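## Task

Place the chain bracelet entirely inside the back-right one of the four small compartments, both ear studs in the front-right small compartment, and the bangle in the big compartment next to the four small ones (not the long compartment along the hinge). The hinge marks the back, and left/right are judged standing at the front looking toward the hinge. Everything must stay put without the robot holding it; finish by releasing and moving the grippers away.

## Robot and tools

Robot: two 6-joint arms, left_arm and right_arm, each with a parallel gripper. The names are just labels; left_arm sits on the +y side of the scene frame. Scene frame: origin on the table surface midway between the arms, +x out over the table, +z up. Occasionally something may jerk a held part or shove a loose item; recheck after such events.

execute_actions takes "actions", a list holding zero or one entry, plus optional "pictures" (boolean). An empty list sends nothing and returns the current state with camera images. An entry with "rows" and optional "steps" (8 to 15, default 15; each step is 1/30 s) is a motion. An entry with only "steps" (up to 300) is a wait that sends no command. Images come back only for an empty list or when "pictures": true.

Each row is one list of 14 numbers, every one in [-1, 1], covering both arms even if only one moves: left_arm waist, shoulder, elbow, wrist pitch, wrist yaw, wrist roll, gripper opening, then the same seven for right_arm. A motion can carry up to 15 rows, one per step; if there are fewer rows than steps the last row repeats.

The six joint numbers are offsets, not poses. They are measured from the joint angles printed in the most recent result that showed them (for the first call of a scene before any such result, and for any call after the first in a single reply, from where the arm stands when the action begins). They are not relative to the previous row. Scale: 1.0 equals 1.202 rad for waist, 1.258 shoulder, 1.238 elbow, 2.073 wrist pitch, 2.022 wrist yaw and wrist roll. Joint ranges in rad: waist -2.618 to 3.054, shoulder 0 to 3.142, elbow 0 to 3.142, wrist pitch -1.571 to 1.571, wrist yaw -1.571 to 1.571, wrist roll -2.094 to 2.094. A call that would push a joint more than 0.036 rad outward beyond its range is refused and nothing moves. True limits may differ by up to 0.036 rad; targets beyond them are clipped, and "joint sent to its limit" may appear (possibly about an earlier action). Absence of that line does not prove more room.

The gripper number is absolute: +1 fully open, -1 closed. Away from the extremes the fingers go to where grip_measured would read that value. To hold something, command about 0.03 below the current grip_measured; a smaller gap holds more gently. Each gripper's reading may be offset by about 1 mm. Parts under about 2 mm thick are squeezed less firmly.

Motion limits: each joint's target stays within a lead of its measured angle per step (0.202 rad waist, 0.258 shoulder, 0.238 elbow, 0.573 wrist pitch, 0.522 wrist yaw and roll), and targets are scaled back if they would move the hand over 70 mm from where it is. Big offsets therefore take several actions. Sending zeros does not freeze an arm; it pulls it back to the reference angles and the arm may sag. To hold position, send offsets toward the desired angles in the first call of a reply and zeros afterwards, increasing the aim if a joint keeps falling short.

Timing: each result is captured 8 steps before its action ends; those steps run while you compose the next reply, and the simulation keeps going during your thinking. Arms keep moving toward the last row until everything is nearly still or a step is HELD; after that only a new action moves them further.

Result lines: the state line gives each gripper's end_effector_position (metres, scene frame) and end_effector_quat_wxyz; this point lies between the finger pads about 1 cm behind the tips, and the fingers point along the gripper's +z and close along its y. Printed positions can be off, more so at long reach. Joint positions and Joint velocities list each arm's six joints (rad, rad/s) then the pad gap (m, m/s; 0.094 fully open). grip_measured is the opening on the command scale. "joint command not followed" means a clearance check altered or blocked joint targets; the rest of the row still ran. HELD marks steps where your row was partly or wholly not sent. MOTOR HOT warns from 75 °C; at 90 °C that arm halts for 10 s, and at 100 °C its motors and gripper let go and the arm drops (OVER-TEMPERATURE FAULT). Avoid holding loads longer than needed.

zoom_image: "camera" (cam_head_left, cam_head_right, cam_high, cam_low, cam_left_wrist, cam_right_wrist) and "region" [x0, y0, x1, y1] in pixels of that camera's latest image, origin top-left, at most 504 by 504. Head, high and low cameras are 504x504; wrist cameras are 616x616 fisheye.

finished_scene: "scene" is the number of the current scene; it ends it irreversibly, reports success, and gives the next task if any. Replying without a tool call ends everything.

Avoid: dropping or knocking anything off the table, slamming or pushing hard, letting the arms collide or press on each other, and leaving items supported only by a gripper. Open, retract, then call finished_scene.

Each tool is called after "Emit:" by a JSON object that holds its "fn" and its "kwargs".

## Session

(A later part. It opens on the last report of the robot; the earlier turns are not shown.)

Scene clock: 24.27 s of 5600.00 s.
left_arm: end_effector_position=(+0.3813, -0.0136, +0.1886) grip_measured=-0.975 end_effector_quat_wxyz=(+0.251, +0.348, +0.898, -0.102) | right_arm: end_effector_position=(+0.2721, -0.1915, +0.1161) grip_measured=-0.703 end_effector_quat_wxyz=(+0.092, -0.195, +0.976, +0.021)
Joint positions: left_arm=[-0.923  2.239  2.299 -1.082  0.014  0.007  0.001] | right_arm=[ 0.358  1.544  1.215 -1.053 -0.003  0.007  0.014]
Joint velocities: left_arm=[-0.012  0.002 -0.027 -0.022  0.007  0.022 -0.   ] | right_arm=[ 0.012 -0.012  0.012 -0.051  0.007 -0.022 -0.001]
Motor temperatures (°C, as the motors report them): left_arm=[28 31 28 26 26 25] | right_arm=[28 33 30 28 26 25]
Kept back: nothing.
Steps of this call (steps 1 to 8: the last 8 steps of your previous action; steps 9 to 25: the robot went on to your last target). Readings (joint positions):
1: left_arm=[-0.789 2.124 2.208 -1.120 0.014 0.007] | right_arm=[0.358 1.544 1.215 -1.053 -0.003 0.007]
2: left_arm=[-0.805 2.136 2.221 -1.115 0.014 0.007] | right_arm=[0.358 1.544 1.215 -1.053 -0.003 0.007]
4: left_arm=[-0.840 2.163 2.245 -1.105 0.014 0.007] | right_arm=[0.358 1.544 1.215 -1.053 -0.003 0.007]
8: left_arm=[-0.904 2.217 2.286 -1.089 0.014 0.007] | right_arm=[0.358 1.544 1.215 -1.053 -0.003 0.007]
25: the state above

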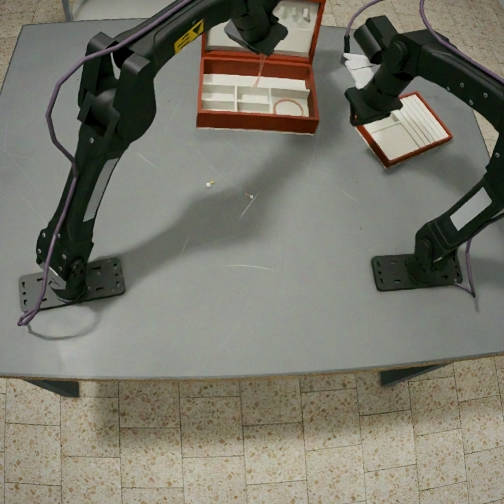

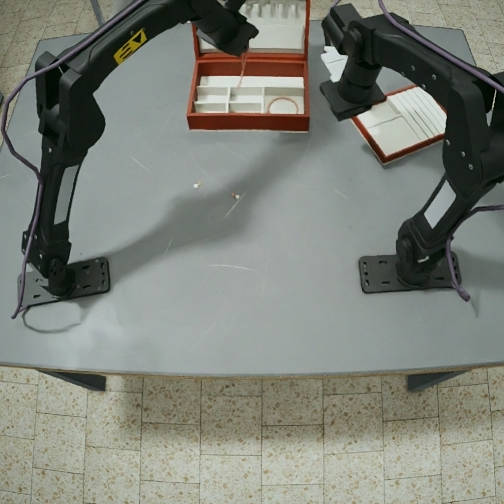

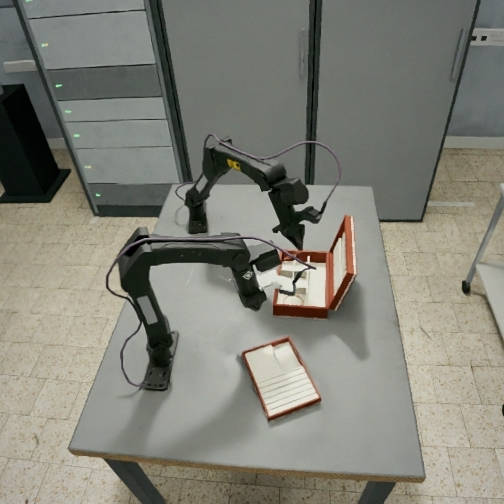

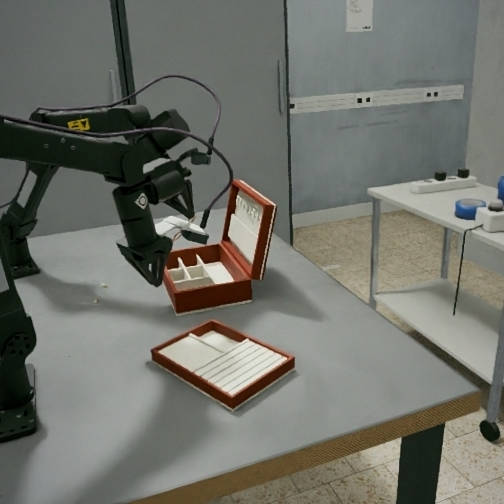

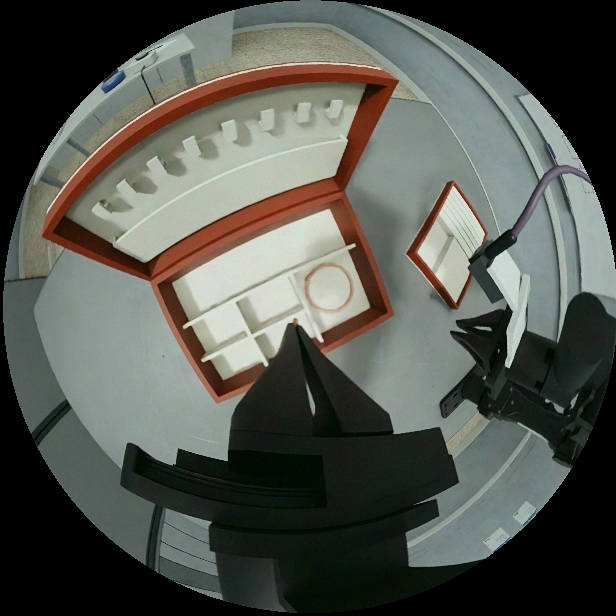

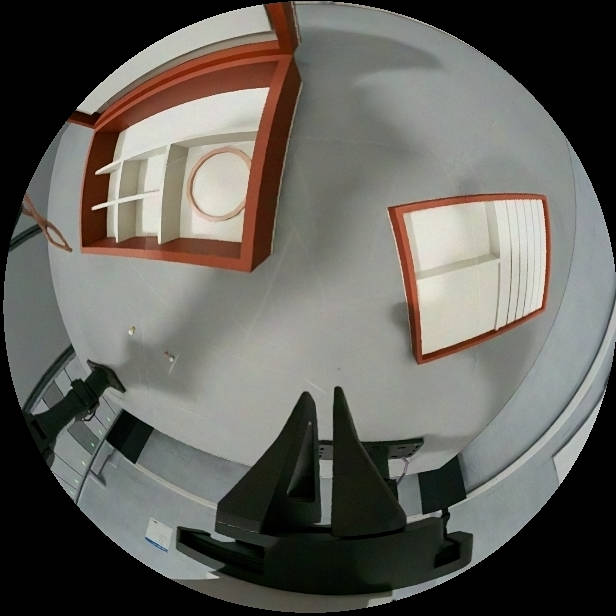

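Emit:
{"fn": "execute_actions", "kwargs": {"actions": [{"rows":[[0,-0.01,-0.01,0.005,0,0,-1,-0.02,-0.008,0,0,0,0,-0.7],[0,-0.015,-0.025,0.012,0,0,-1,-0.04,-0.008,0,0,0,0,-0.7],[0,-0.02,-0.045,0.02,0,0,-1,-0.07,-0.008,0,0,0,0,-0.7],[0.003,-0.025,-0.065,0.03,0,0,-1,-0.10,-0.008,0,0,0,0,-0.7],[0.003,-0.03,-0.085,0.04,0,0,-1,-0.13,-0.008,0,0,0,0,-0.7],[0.005,-0.035,-0.105,0.05,0,0,-1,-0.16,-0.008,0,0,0,0,-0.7],[0.005,-0.04,-0.125,0.06,0,0,-1,-0.19,-0.008,0,0,0,0,-0.7],[0.007,-0.045,-0.145,0.07,0,0,-1,-0.22,-0.008,0,0,0,0,-0.7],[0.007,-0.05,-0.165,0.08,0,0,-1,-0.25,-0.008,0,0,0,0,-0.7],[0.009,-0.055,-0.185,0.09,0,0,-1,-0.28,-0.008,0,0,0,0,-0.7],[0.009,-0.06,-0.205,0.10,0,0,-1,-0.31,-0.008,0,0,0,0,-0.7],[0.01,-0.064,-0.225,0.11,0,0,-1,-0.34,-0.008,0,0,0,0,-0.7],[0.01,-0.068,-0.245,0.118,0,0,-1,-0.36,-0.008,0,0,0,0,-0.7],[0.012,-0.07,-0.26,0.124,0,0,-1,-0.38,-0.008,0,0,0,0,-0.7],[0.012,-0.072,-0.27,0.128,0,0,-1,-0.39,-0.008,0,0,0,0,-0.7]],"steps":15}]}}

Emit:
{"fn": "execute_actions", "kwargs": {"actions": [{"steps":25}], "pictures": true}}

Emit:
{"fn": "zoom_image", "kwargs": {"camera": "cam_high", "region": [245,200,365,330]}}

Emit:
{"fn": "zoom_image", "kwargs": {"camera": "cam_head_left", "region": [175,30,325,140]}}

Scene clock: 25.53 s of 5600.00 s.
left_arm: end_effector_position=(+0.3804, -0.0128, +0.1774) grip_measured=-0.975 end_effector_quat_wxyz=(+0.252, +0.348, +0.897, -0.102) | right_arm: end_effector_position=(+0.2874, -0.2362, +0.1162) grip_measured=-0.703 end_effector_quat_wxyz=(+0.093, -0.118, +0.988, +0.017)
Joint positions: left_arm=[-0.923  2.21   2.205 -1.014  0.014  0.007  0.001] | right_arm=[ 0.201  1.544  1.215 -1.053 -0.01   0.007  0.014]
Joint velocities: left_arm=[-0.002 -0.183 -0.691  0.359  0.037  0.007 -0.   ] | right_arm=[-1.136 -0.012 -0.012 -0.022  0.081 -0.051  0.   ]
Motor temperatures (°C, as the motors report them): left_arm=[28 31 28 26 26 25] | right_arm=[28 33 30 28 26 25]
Steps of this call (steps 1 to 15: the robot went on to your last target; steps 16 to 31: nothing new was sent; steps 32 to 38: the first 7 steps of this action). Readings (joint positions):
32: left_arm=[-0.923 2.239 2.299 -1.082 0.014 0.007] | right_arm=[0.356 1.544 1.215 -1.053 -0.003 0.007]
33: left_arm=[-0.923 2.239 2.296 -1.077 0.014 0.007] | right_arm=[0.349 1.544 1.215 -1.053 -0.005 0.007]
35: left_arm=[-0.923 2.230 2.271 -1.055 0.014 0.007] | right_arm=[0.310 1.544 1.215 -1.053 -0.009 0.007]
38: the state above

Scene clock: 26.37 s of 5600.00 s.
left_arm: end_effector_position=(+0.3829, -0.0094, +0.1399) grip_measured=-0.975 end_effector_quat_wxyz=(+0.258, +0.344, +0.897, -0.103) | right_arm: end_effector_position=(+0.2966, -0.3347, +0.1161) grip_measured=-0.703 end_effector_quat_wxyz=(+0.094, +0.039, +0.995, -0.002)
Joint positions: left_arm=[-0.915  2.166  1.976 -0.819  0.014  0.007  0.001] | right_arm=[-0.114  1.544  1.215 -1.053 -0.002  0.007  0.014]
Joint velocities: left_arm=[ 0.012  0.007 -0.012  0.081 -0.007  0.037 -0.001] | right_arm=[-0.002 -0.007  0.002 -0.095  0.007  0.037 -0.001]
Motor temperatures (°C, as the motors report them): left_arm=[28 31 28 26 26 25] | right_arm=[28 33 30 28 26 25]
Kept back: nothing.
Steps of this call (steps 1 to 8: the last 8 steps of your previous action; steps 9 to 25: the robot went on to your last target). Readings (joint positions):
1: left_arm=[-0.923 2.204 2.180 -0.999 0.014 0.007] | right_arm=[0.161 1.544 1.215 -1.053 -0.010 0.007]
2: left_arm=[-0.923 2.199 2.155 -0.983 0.014 0.007] | right_arm=[0.122 1.544 1.215 -1.053 -0.009 0.007]
4: left_arm=[-0.923 2.190 2.103 -0.948 0.014 0.007] | right_arm=[0.047 1.544 1.215 -1.053 -0.008 0.007]
8: left_arm=[-0.920 2.174 2.008 -0.882 0.014 0.007] | right_arm=[-0.080 1.544 1.215 -1.053 -0.006 0.007]
25: the state above

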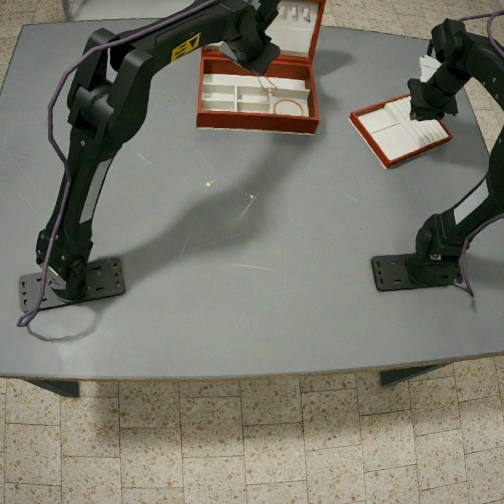

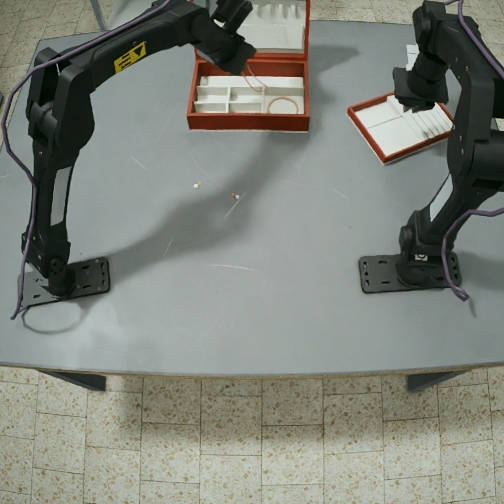

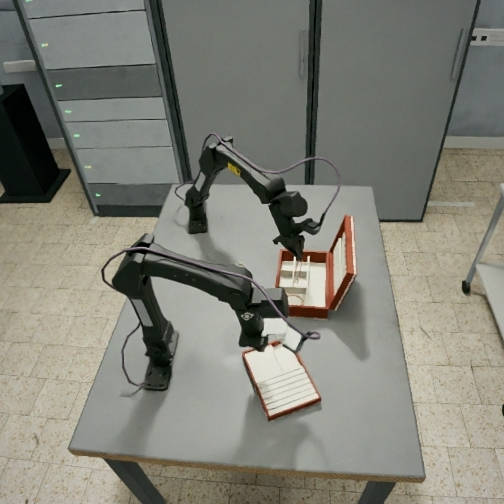

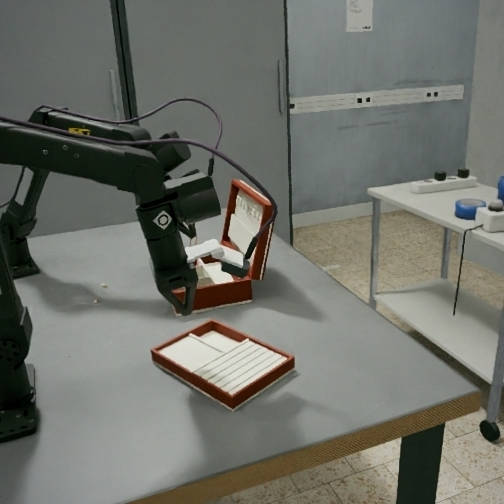

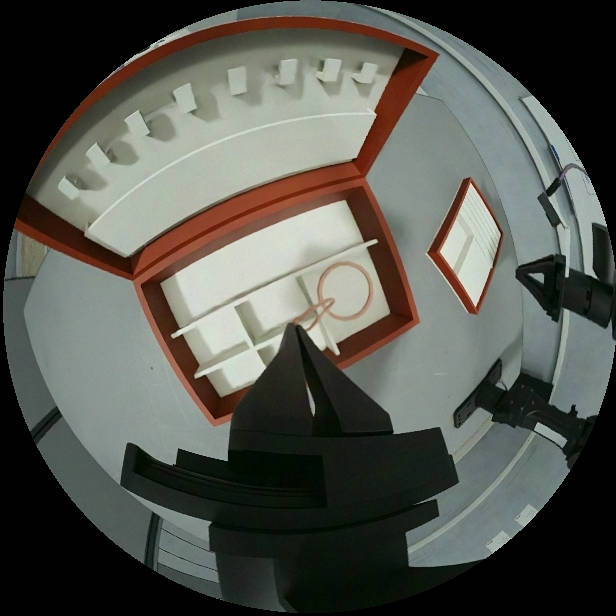

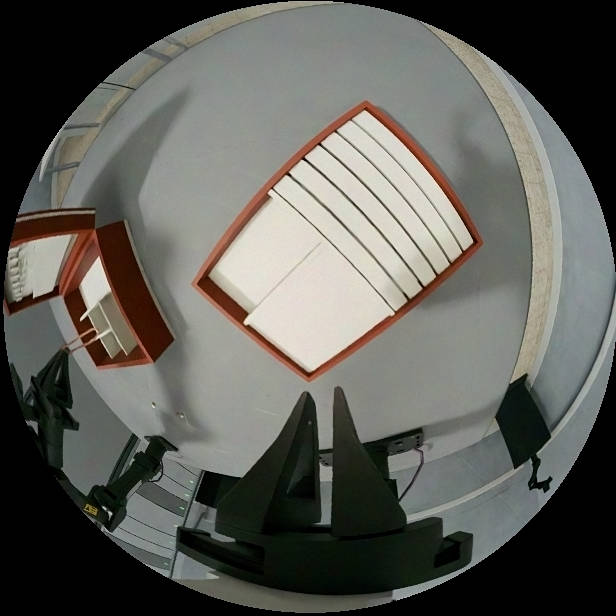

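Region (245, 200, 365, 330) of cam_high's 504x504 image, scaled by 3.877, with more detail than that image has; it fills the left 465 columns of this view, and the rest is white.

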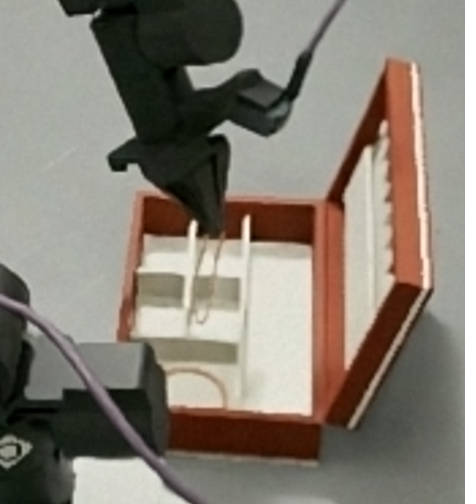

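Region (175, 30, 325, 140) of cam_head_left's 504x504 image, scaled by 3.360, with more detail than that image has; it fills the top 370 rows of this view, and the rest is white.

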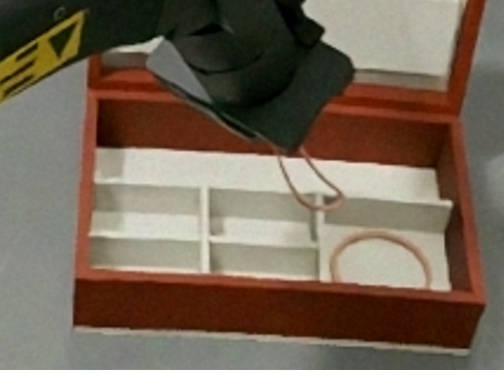

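Emit:
{"fn": "execute_actions", "kwargs": {"actions": [{"rows":[[0.004,-0.008,0.008,-0.005,0,0,-1,0,-0.008,0,0,0,0,-0.7],[0.006,-0.008,0.008,-0.008,0,0,-1,0,-0.008,0,0,0,0,-0.7],[0.008,-0.008,0.008,-0.011,0,0,-1,0,-0.008,0,0,0,0,-0.7],[0.01,-0.008,0.008,-0.014,0,0,-1,0,-0.008,0,0,0,0,-0.7],[0.012,-0.008,0.008,-0.017,0,0,-1,0,-0.008,0,0,0,0,-0.7],[0.014,-0.008,0.008,-0.02,0,0,-1,0,-0.008,0,0,0,0,-0.7],[0.016,-0.008,0.008,-0.023,0,0,-1,0,-0.008,0,0,0,0,-0.7]],"steps":12}]}}

Emit:
{"fn": "execute_actions", "kwargs": {"actions": [{"steps":200}], "pictures": true}}

Emit:
{"fn": "zoom_image", "kwargs": {"camera": "cam_high", "region": [245,200,365,330]}}

Emit:
{"fn": "zoom_image", "kwargs": {"camera": "cam_head_left", "region": [175,30,325,140]}}

Scene clock: 27.27 s of 5600.00 s.
left_arm: end_effector_position=(+0.3828, -0.0091, +0.1398) grip_measured=-0.975 end_effector_quat_wxyz=(+0.257, +0.343, +0.897, -0.103) | right_arm: end_effector_position=(+0.2966, -0.3347, +0.1161) grip_measured=-0.703 end_effector_quat_wxyz=(+0.094, +0.039, +0.995, -0.002)
Joint positions: left_arm=[-0.915  2.166  1.976 -0.82   0.014  0.007  0.001] | right_arm=[-0.114  1.544  1.215 -1.053 -0.002  0.007  0.014]
Joint velocities: left_arm=[ 0.027 -0.022 -0.017 -0.022 -0.037  0.051 -0.001] | right_arm=[-0.002  0.007 -0.012 -0.022  0.022 -0.037  0.   ]
Motor temperatures (°C, as the motors report them): left_arm=[28 31 28 26 26 25] | right_arm=[28 33 30 28 26 25]
Steps of this call (steps 1 to 23: the robot went on to your last target; steps 24 to 27: the first 4 steps of this action). Readings (joint positions):
24: left_arm=[-0.915 2.166 1.976 -0.818 0.014 0.007] | right_arm=[-0.114 1.544 1.215 -1.053 -0.002 0.007]
25: left_arm=[-0.915 2.166 1.976 -0.818 0.014 0.007] | right_arm=[-0.114 1.544 1.215 -1.053 -0.002 0.007]
27: the state above

Scene clock: 33.93 s of 5600.00 s.
left_arm: end_effector_position=(+0.3829, +0.0008, +0.1359) grip_measured=-0.975 end_effector_quat_wxyz=(+0.244, +0.339, +0.903, -0.097) | right_arm: end_effector_position=(+0.2966, -0.3347, +0.1161) grip_measured=-0.703 end_effector_quat_wxyz=(+0.094, +0.039, +0.995, -0.002)
Joint positions: left_arm=[-0.901  2.166  1.976 -0.85   0.014  0.007  0.001] | right_arm=[-0.114  1.544  1.215 -1.053 -0.002  0.007  0.014]
Joint velocities: left_arm=[-0.012 -0.012 -0.012  0.022 -0.007  0.007 -0.001] | right_arm=[-0.007  0.007 -0.007  0.037 -0.066 -0.007 -0.002]
Motor temperatures (°C, as the motors report them): left_arm=[28 33 28 27 26 25] | right_arm=[28 32 30 27 26 25]
Kept back: nothing.
Steps of this call (steps 1 to 8: the last 8 steps of your previous action; steps 9 to 30: the robot went on to your last target; steps 31 to 200: nothing new was sent). Readings (joint positions):
1: left_arm=[-0.915 2.166 1.976 -0.823 0.014 0.007] | right_arm=[-0.114 1.544 1.215 -1.053 -0.002 0.007]
2: left_arm=[-0.914 2.166 1.976 -0.826 0.014 0.007] | right_arm=[-0.114 1.544 1.215 -1.053 -0.002 0.007]
4: left_arm=[-0.910 2.166 1.976 -0.834 0.014 0.007] | right_arm=[-0.114 1.544 1.215 -1.053 -0.002 0.007]
8: left_arm=[-0.902 2.166 1.976 -0.844 0.014 0.007] | right_arm=[-0.114 1.544 1.215 -1.053 -0.002 0.007]
200: the state above
All arms were judged still, so your last target was given up. Only a new action makes them travel on or press farther. Fingers that are still opening or closing keep moving.

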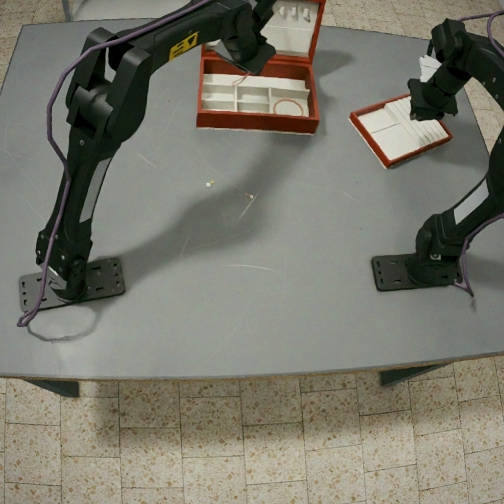

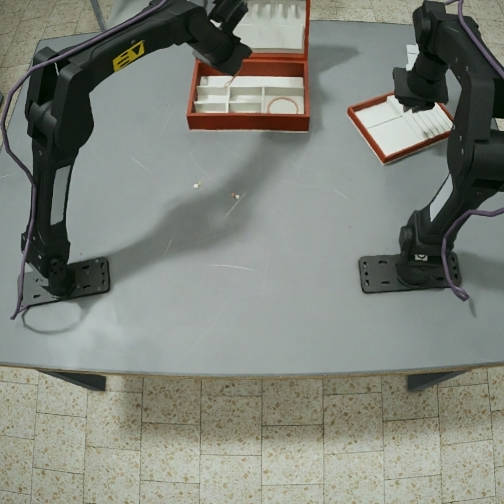

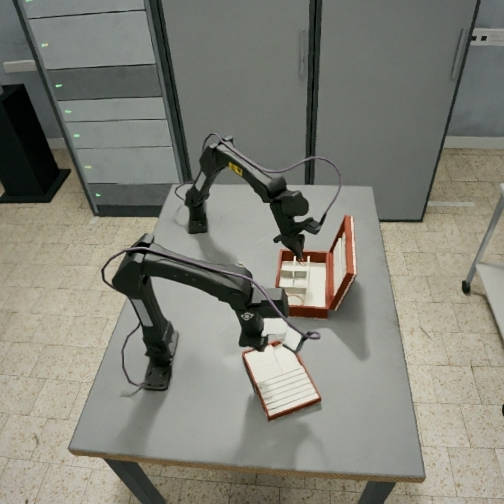

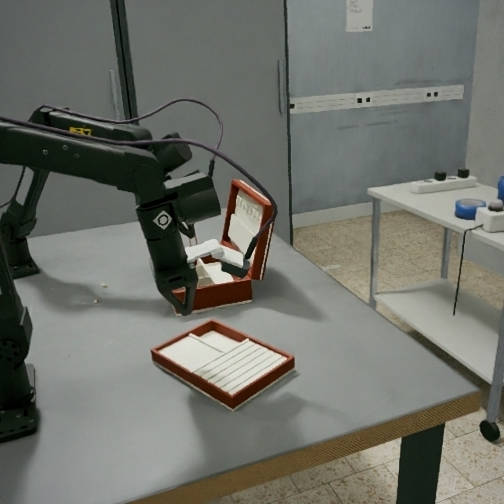

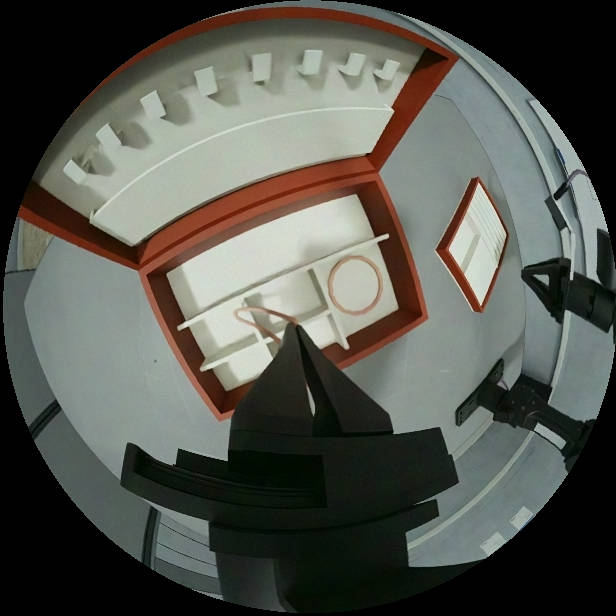

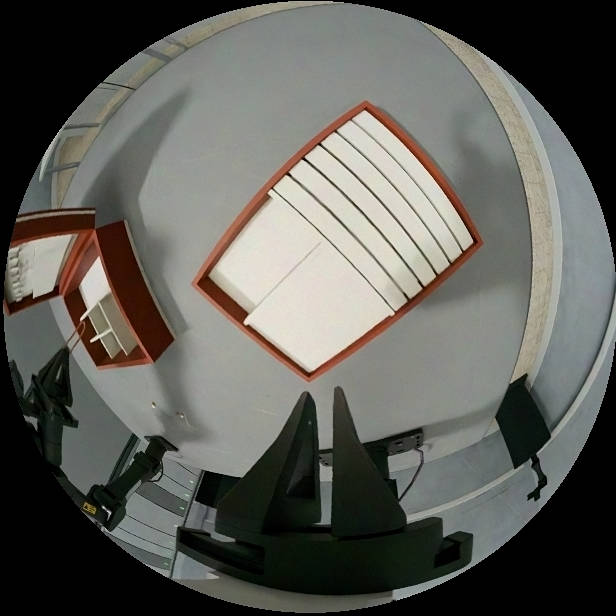

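Region (245, 200, 365, 330) of cam_high's 504x504 image, scaled by 3.877, with more detail than that image has; it fills the left 465 columns of this view, and the rest is white.

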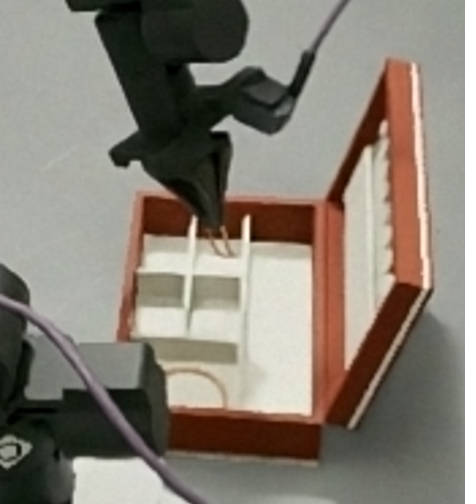

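Region (175, 30, 325, 140) of cam_head_left's 504x504 image, scaled by 3.360, with more detail than that image has; it fills the top 370 rows of this view, and the rest is white.

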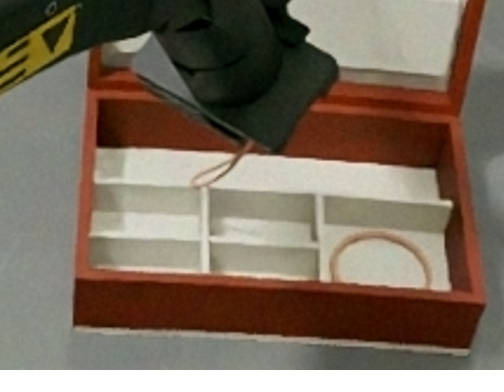

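Emit:
{"fn": "execute_actions", "kwargs": {"actions": [{"rows":[[0,-0.008,-0.01,0.005,0,0,-1,0,-0.008,0,0,0,0,-0.7],[0,-0.008,-0.018,0.01,0,0,-1,0,-0.008,0,0,0,0,-0.7],[0,-0.008,-0.026,0.014,0,0,-1,0,-0.008,0,0,0,0,-0.7],[0,-0.008,-0.034,0.018,0,0,-1,0,-0.008,0,0,0,0,-0.7],[0,-0.008,-0.042,0.022,0,0,-1,0,-0.008,0,0,0,0,-0.7],[0,-0.008,-0.05,0.026,0,0,-1,0,-0.008,0,0,0,0,-0.7]],"steps":12}]}}

Emit:
{"fn": "execute_actions", "kwargs": {"actions": [{"steps":150}], "pictures": true}}

Emit:
{"fn": "zoom_image", "kwargs": {"camera": "cam_high", "region": [245,200,365,330]}}

Emit:
{"fn": "zoom_image", "kwargs": {"camera": "cam_head_left", "region": [175,30,325,140]}}

Scene clock: 34.67 s of 5600.00 s.
left_arm: end_effector_position=(+0.3846, -0.0006, +0.1354) grip_measured=-0.975 end_effector_quat_wxyz=(+0.249, +0.338, +0.902, -0.098) | right_arm: end_effector_position=(+0.2966, -0.3347, +0.1161) grip_measured=-0.703 end_effector_quat_wxyz=(+0.094, +0.039, +0.995, -0.002)
Joint positions: left_arm=[-0.901  2.166  1.97  -0.833  0.014  0.007  0.001] | right_arm=[-0.114  1.544  1.215 -1.053 -0.002  0.007  0.014]
Joint velocities: left_arm=[ 0.002 -0.007 -0.149  0.242 -0.066  0.037  0.001] | right_arm=[ 0.002 -0.002 -0.012  0.066 -0.037 -0.037  0.001]
Motor temperatures (°C, as the motors report them): left_arm=[28 33 28 27 26 25] | right_arm=[28 32 30 27 26 25]
Steps of this call (steps 1 to 18: nothing new was sent; steps 19 to 22: the first 4 steps of this action). Readings (joint positions):
19: left_arm=[-0.901 2.166 1.976 -0.849 0.014 0.007] | right_arm=[-0.114 1.544 1.215 -1.053 -0.002 0.007]
20: left_arm=[-0.901 2.166 1.976 -0.847 0.014 0.007] | right_arm=[-0.114 1.544 1.215 -1.053 -0.002 0.007]
22: the state above

Scene clock: 39.67 s of 5600.00 s.
left_arm: end_effector_position=(+0.3840, -0.0001, +0.1244) grip_measured=-0.975 end_effector_quat_wxyz=(+0.247, +0.338, +0.903, -0.097) | right_arm: end_effector_position=(+0.2966, -0.3347, +0.1161) grip_measured=-0.703 end_effector_quat_wxyz=(+0.094, +0.039, +0.995, -0.002)
Joint positions: left_arm=[-0.901  2.166  1.928 -0.797  0.014  0.007  0.001] | right_arm=[-0.114  1.544  1.215 -1.053 -0.002  0.007  0.014]
Joint velocities: left_arm=[-0.012 -0.002  0.002 -0.051  0.066  0.007 -0.001] | right_arm=[ 0.002  0.017 -0.002 -0.037  0.037 -0.022 -0.   ]
Motor temperatures (°C, as the motors report them): left_arm=[28 34 28 27 26 25] | right_arm=[28 32 30 27 26 25]
Kept back: nothing.
Steps of this call (steps 1 to 8: the last 8 steps of your previous action; steps 9 to 30: the robot went on to your last target; steps 31 to 150: nothing new was sent). Readings (joint positions):
1: left_arm=[-0.901 2.166 1.963 -0.825 0.014 0.007] | right_arm=[-0.114 1.544 1.215 -1.053 -0.002 0.007]
2: left_arm=[-0.901 2.166 1.954 -0.817 0.014 0.007] | right_arm=[-0.114 1.544 1.215 -1.053 -0.002 0.007]
4: left_arm=[-0.901 2.166 1.938 -0.810 0.014 0.007] | right_arm=[-0.114 1.544 1.215 -1.053 -0.002 0.007]
8: left_arm=[-0.901 2.166 1.928 -0.808 0.014 0.007] | right_arm=[-0.114 1.544 1.215 -1.053 -0.002 0.007]
150: the state above
All arms were judged still, so your last target was given up. Only a new action makes them travel on or press farther. Fingers that are still opening or closing keep moving.

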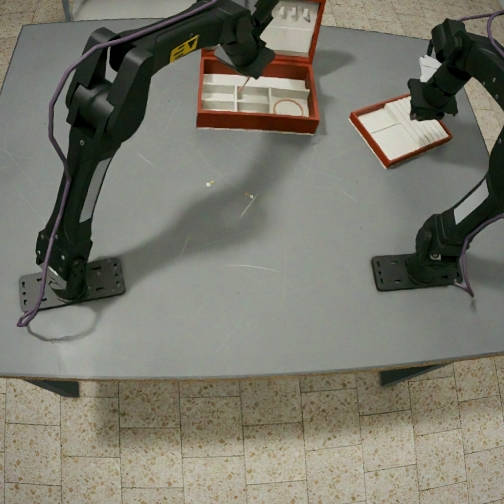

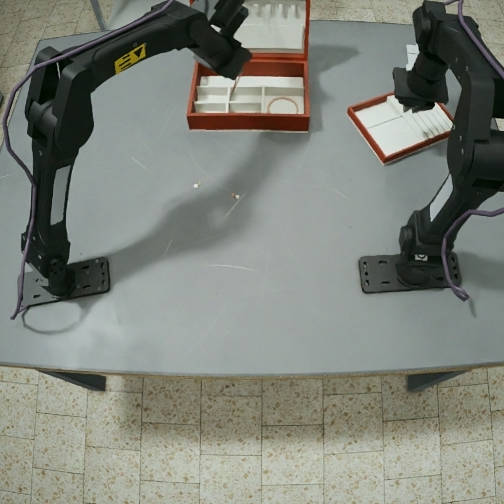

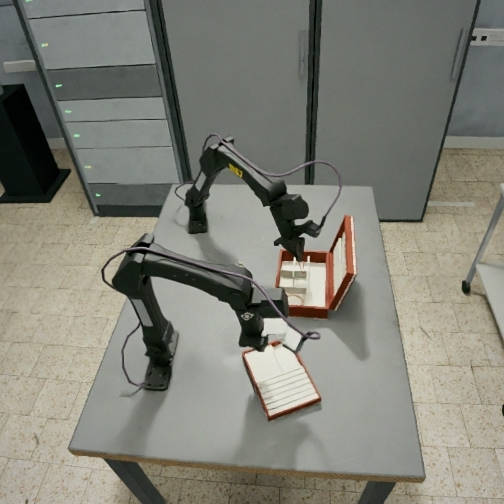

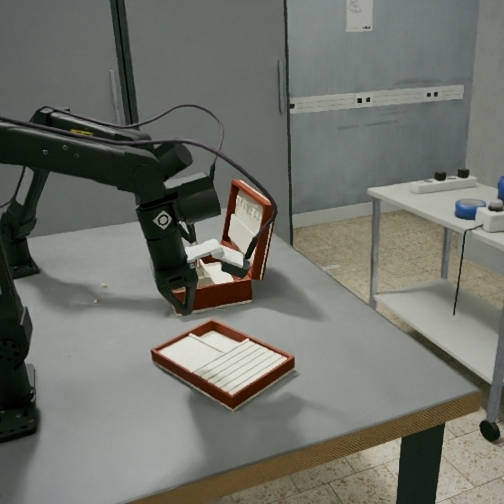

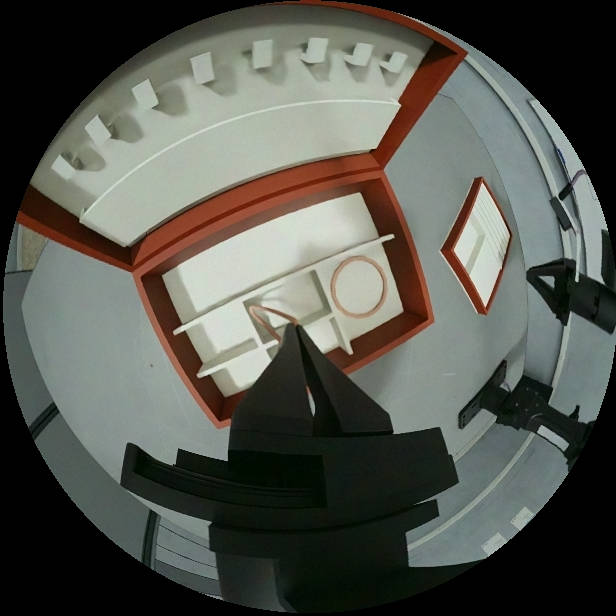

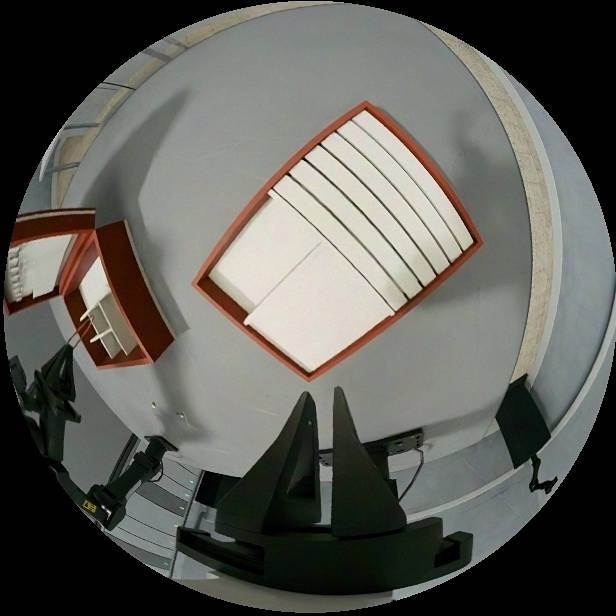

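Region (245, 200, 365, 330) of cam_high's 504x504 image, scaled by 3.877, with more detail than that image has; it fills the left 465 columns of this view, and the rest is white.

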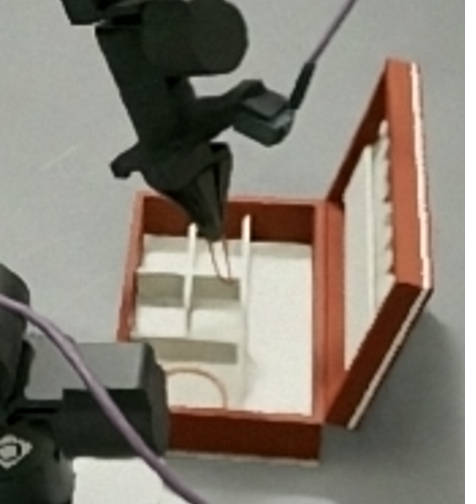

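Region (175, 30, 325, 140) of cam_head_left's 504x504 image, scaled by 3.360, with more detail than that image has; it fills the top 370 rows of this view, and the rest is white.

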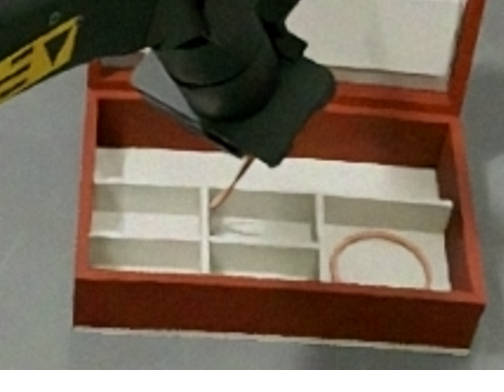

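Swing is now within the compartment. Lower further.

Emit:
{"fn": "execute_actions", "kwargs": {"actions": [{"rows":[[0,-0.008,-0.01,0.005,0,0,-1,0,-0.008,0,0,0,0,-0.7],[0,-0.008,-0.018,0.01,0,0,-1,0,-0.008,0,0,0,0,-0.7],[0,-0.008,-0.026,0.014,0,0,-1,0,-0.008,0,0,0,0,-0.7],[0,-0.008,-0.034,0.018,0,0,-1,0,-0.008,0,0,0,0,-0.7],[0,-0.008,-0.042,0.022,0,0,-1,0,-0.008,0,0,0,0,-0.7],[0,-0.008,-0.05,0.026,0,0,-1,0,-0.008,0,0,0,0,-0.7],[0,-0.008,-0.058,0.03,0,0,-1,0,-0.008,0,0,0,0,-0.7],[0,-0.008,-0.066,0.034,0,0,-1,0,-0.008,0,0,0,0,-0.7]],"steps":12}]}}

Emit:
{"fn": "execute_actions", "kwargs": {"actions": [{"steps":60}], "pictures": true}}

Emit:
{"fn": "zoom_image", "kwargs": {"camera": "cam_high", "region": [245,200,365,330]}}

Emit:
{"fn": "zoom_image", "kwargs": {"camera": "cam_head_left", "region": [175,30,325,140]}}

Scene clock: 40.33 s of 5600.00 s.
left_arm: end_effector_position=(+0.3856, -0.0015, +0.1239) grip_measured=-0.975 end_effector_quat_wxyz=(+0.251, +0.338, +0.902, -0.099) | right_arm: end_effector_position=(+0.2966, -0.3347, +0.1161) grip_measured=-0.703 end_effector_quat_wxyz=(+0.094, +0.039, +0.995, -0.002)
Joint positions: left_arm=[-0.901  2.166  1.921 -0.78   0.014  0.007  0.001] | right_arm=[-0.114  1.544  1.215 -1.053 -0.002  0.007  0.014]
Joint velocities: left_arm=[-0.022  0.007 -0.144  0.242  0.007  0.051 -0.   ] | right_arm=[-0.002 -0.007 -0.017 -0.037  0.022  0.022  0.001]
Motor temperatures (°C, as the motors report them): left_arm=[28 34 28 27 26 25] | right_arm=[28 32 30 27 26 25]
Steps of this call (steps 1 to 16: nothing new was sent; steps 17 to 20: the first 4 steps of this action). Readings (joint positions):
17: left_arm=[-0.901 2.166 1.928 -0.796 0.014 0.007] | right_arm=[-0.114 1.544 1.215 -1.053 -0.002 0.007]
18: left_arm=[-0.901 2.166 1.928 -0.794 0.014 0.007] | right_arm=[-0.114 1.544 1.215 -1.053 -0.002 0.007]
20: the state above

Scene clock: 42.33 s of 5600.00 s.
left_arm: end_effector_position=(+0.3838, +0.0001, +0.1073) grip_measured=-0.975 end_effector_quat_wxyz=(+0.247, +0.338, +0.903, -0.098) | right_arm: end_effector_position=(+0.2966, -0.3347, +0.1161) grip_measured=-0.703 end_effector_quat_wxyz=(+0.094, +0.039, +0.995, -0.002)
Joint positions: left_arm=[-0.901  2.166  1.86  -0.728  0.014  0.007  0.001] | right_arm=[-0.114  1.544  1.215 -1.053 -0.002  0.007  0.014]
Joint velocities: left_arm=[ 0.007  0.007 -0.017 -0.007  0.007 -0.051 -0.001] | right_arm=[-0.007 -0.002 -0.012  0.095 -0.007 -0.007 -0.003]
Motor temperatures (°C, as the motors report them): left_arm=[28 34 28 27 26 25] | right_arm=[28 32 30 27 26 25]
Kept back: nothing.
Steps of this call (steps 1 to 8: the last 8 steps of your previous action; steps 9 to 30: the robot went on to your last target; steps 31 to 60: nothing new was sent). Readings (joint positions):
1: left_arm=[-0.901 2.166 1.915 -0.772 0.014 0.007] | right_arm=[-0.114 1.544 1.215 -1.053 -0.002 0.007]
2: left_arm=[-0.901 2.166 1.905 -0.764 0.014 0.007] | right_arm=[-0.114 1.544 1.215 -1.053 -0.002 0.007]
4: left_arm=[-0.901 2.166 1.884 -0.750 0.014 0.007] | right_arm=[-0.114 1.544 1.215 -1.053 -0.002 0.007]
8: left_arm=[-0.901 2.166 1.860 -0.745 0.014 0.007] | right_arm=[-0.114 1.544 1.215 -1.053 -0.002 0.007]
60: the state above
All arms were judged still, so your last target was given up. Only a new action makes them travel on or press farther. Fingers that are still opening or closing keep moving.

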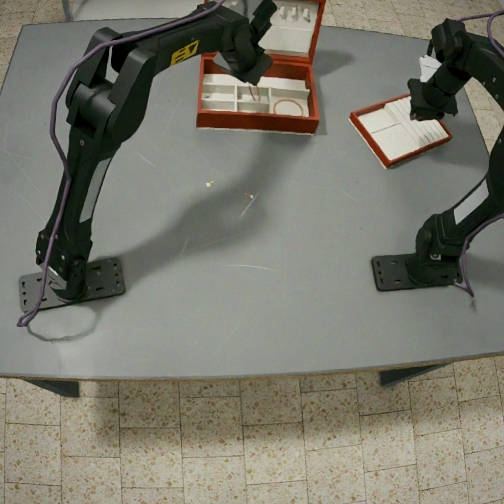

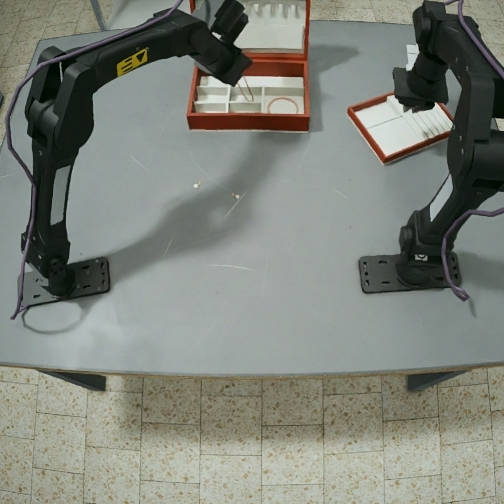

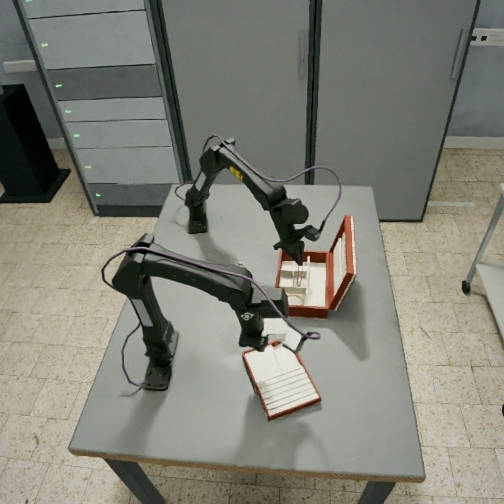

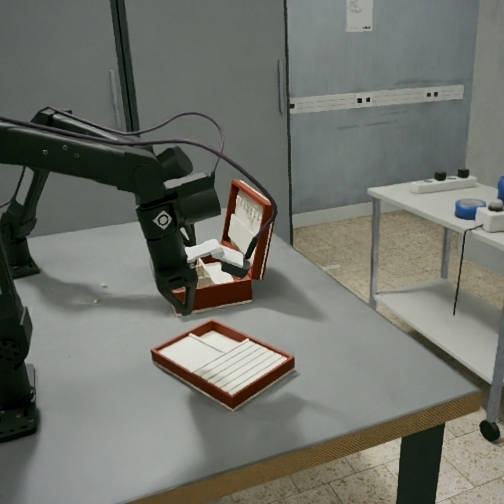

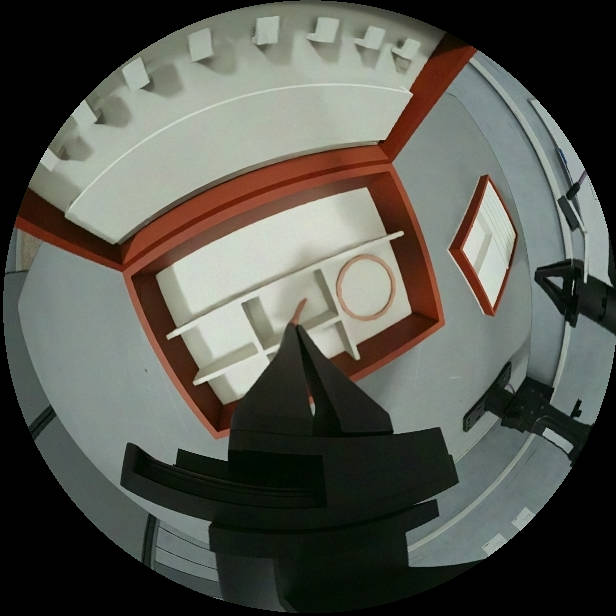

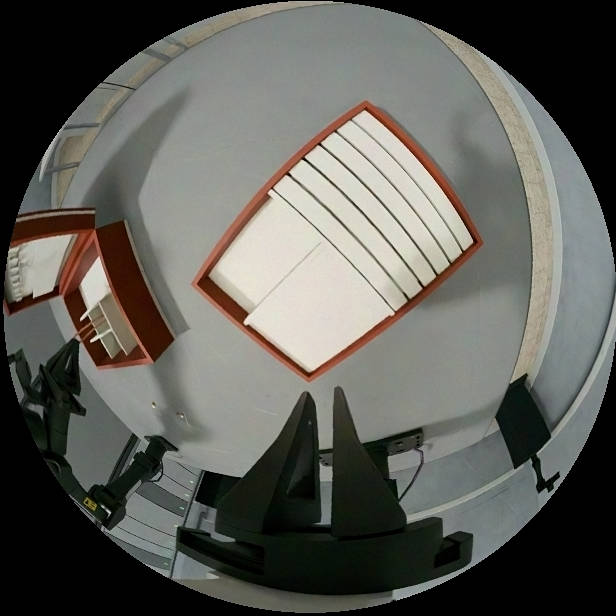

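Region (245, 200, 365, 330) of cam_high's 504x504 image, scaled by 3.877, with more detail than that image has; it fills the left 465 columns of this view, and the rest is white.

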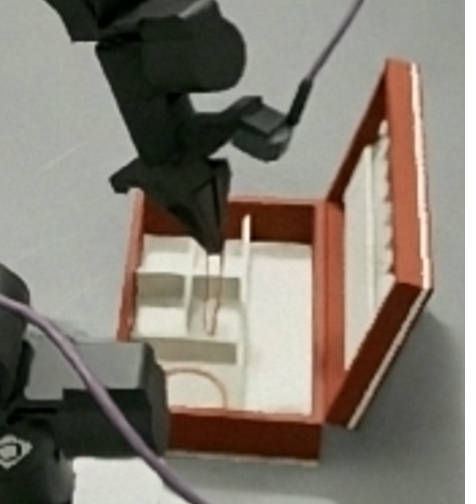

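Region (175, 30, 325, 140) of cam_head_left's 504x504 image, scaled by 3.360, with more detail than that image has; it fills the top 370 rows of this view, and the rest is white.

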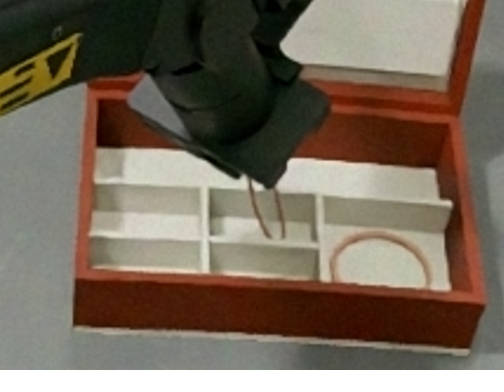

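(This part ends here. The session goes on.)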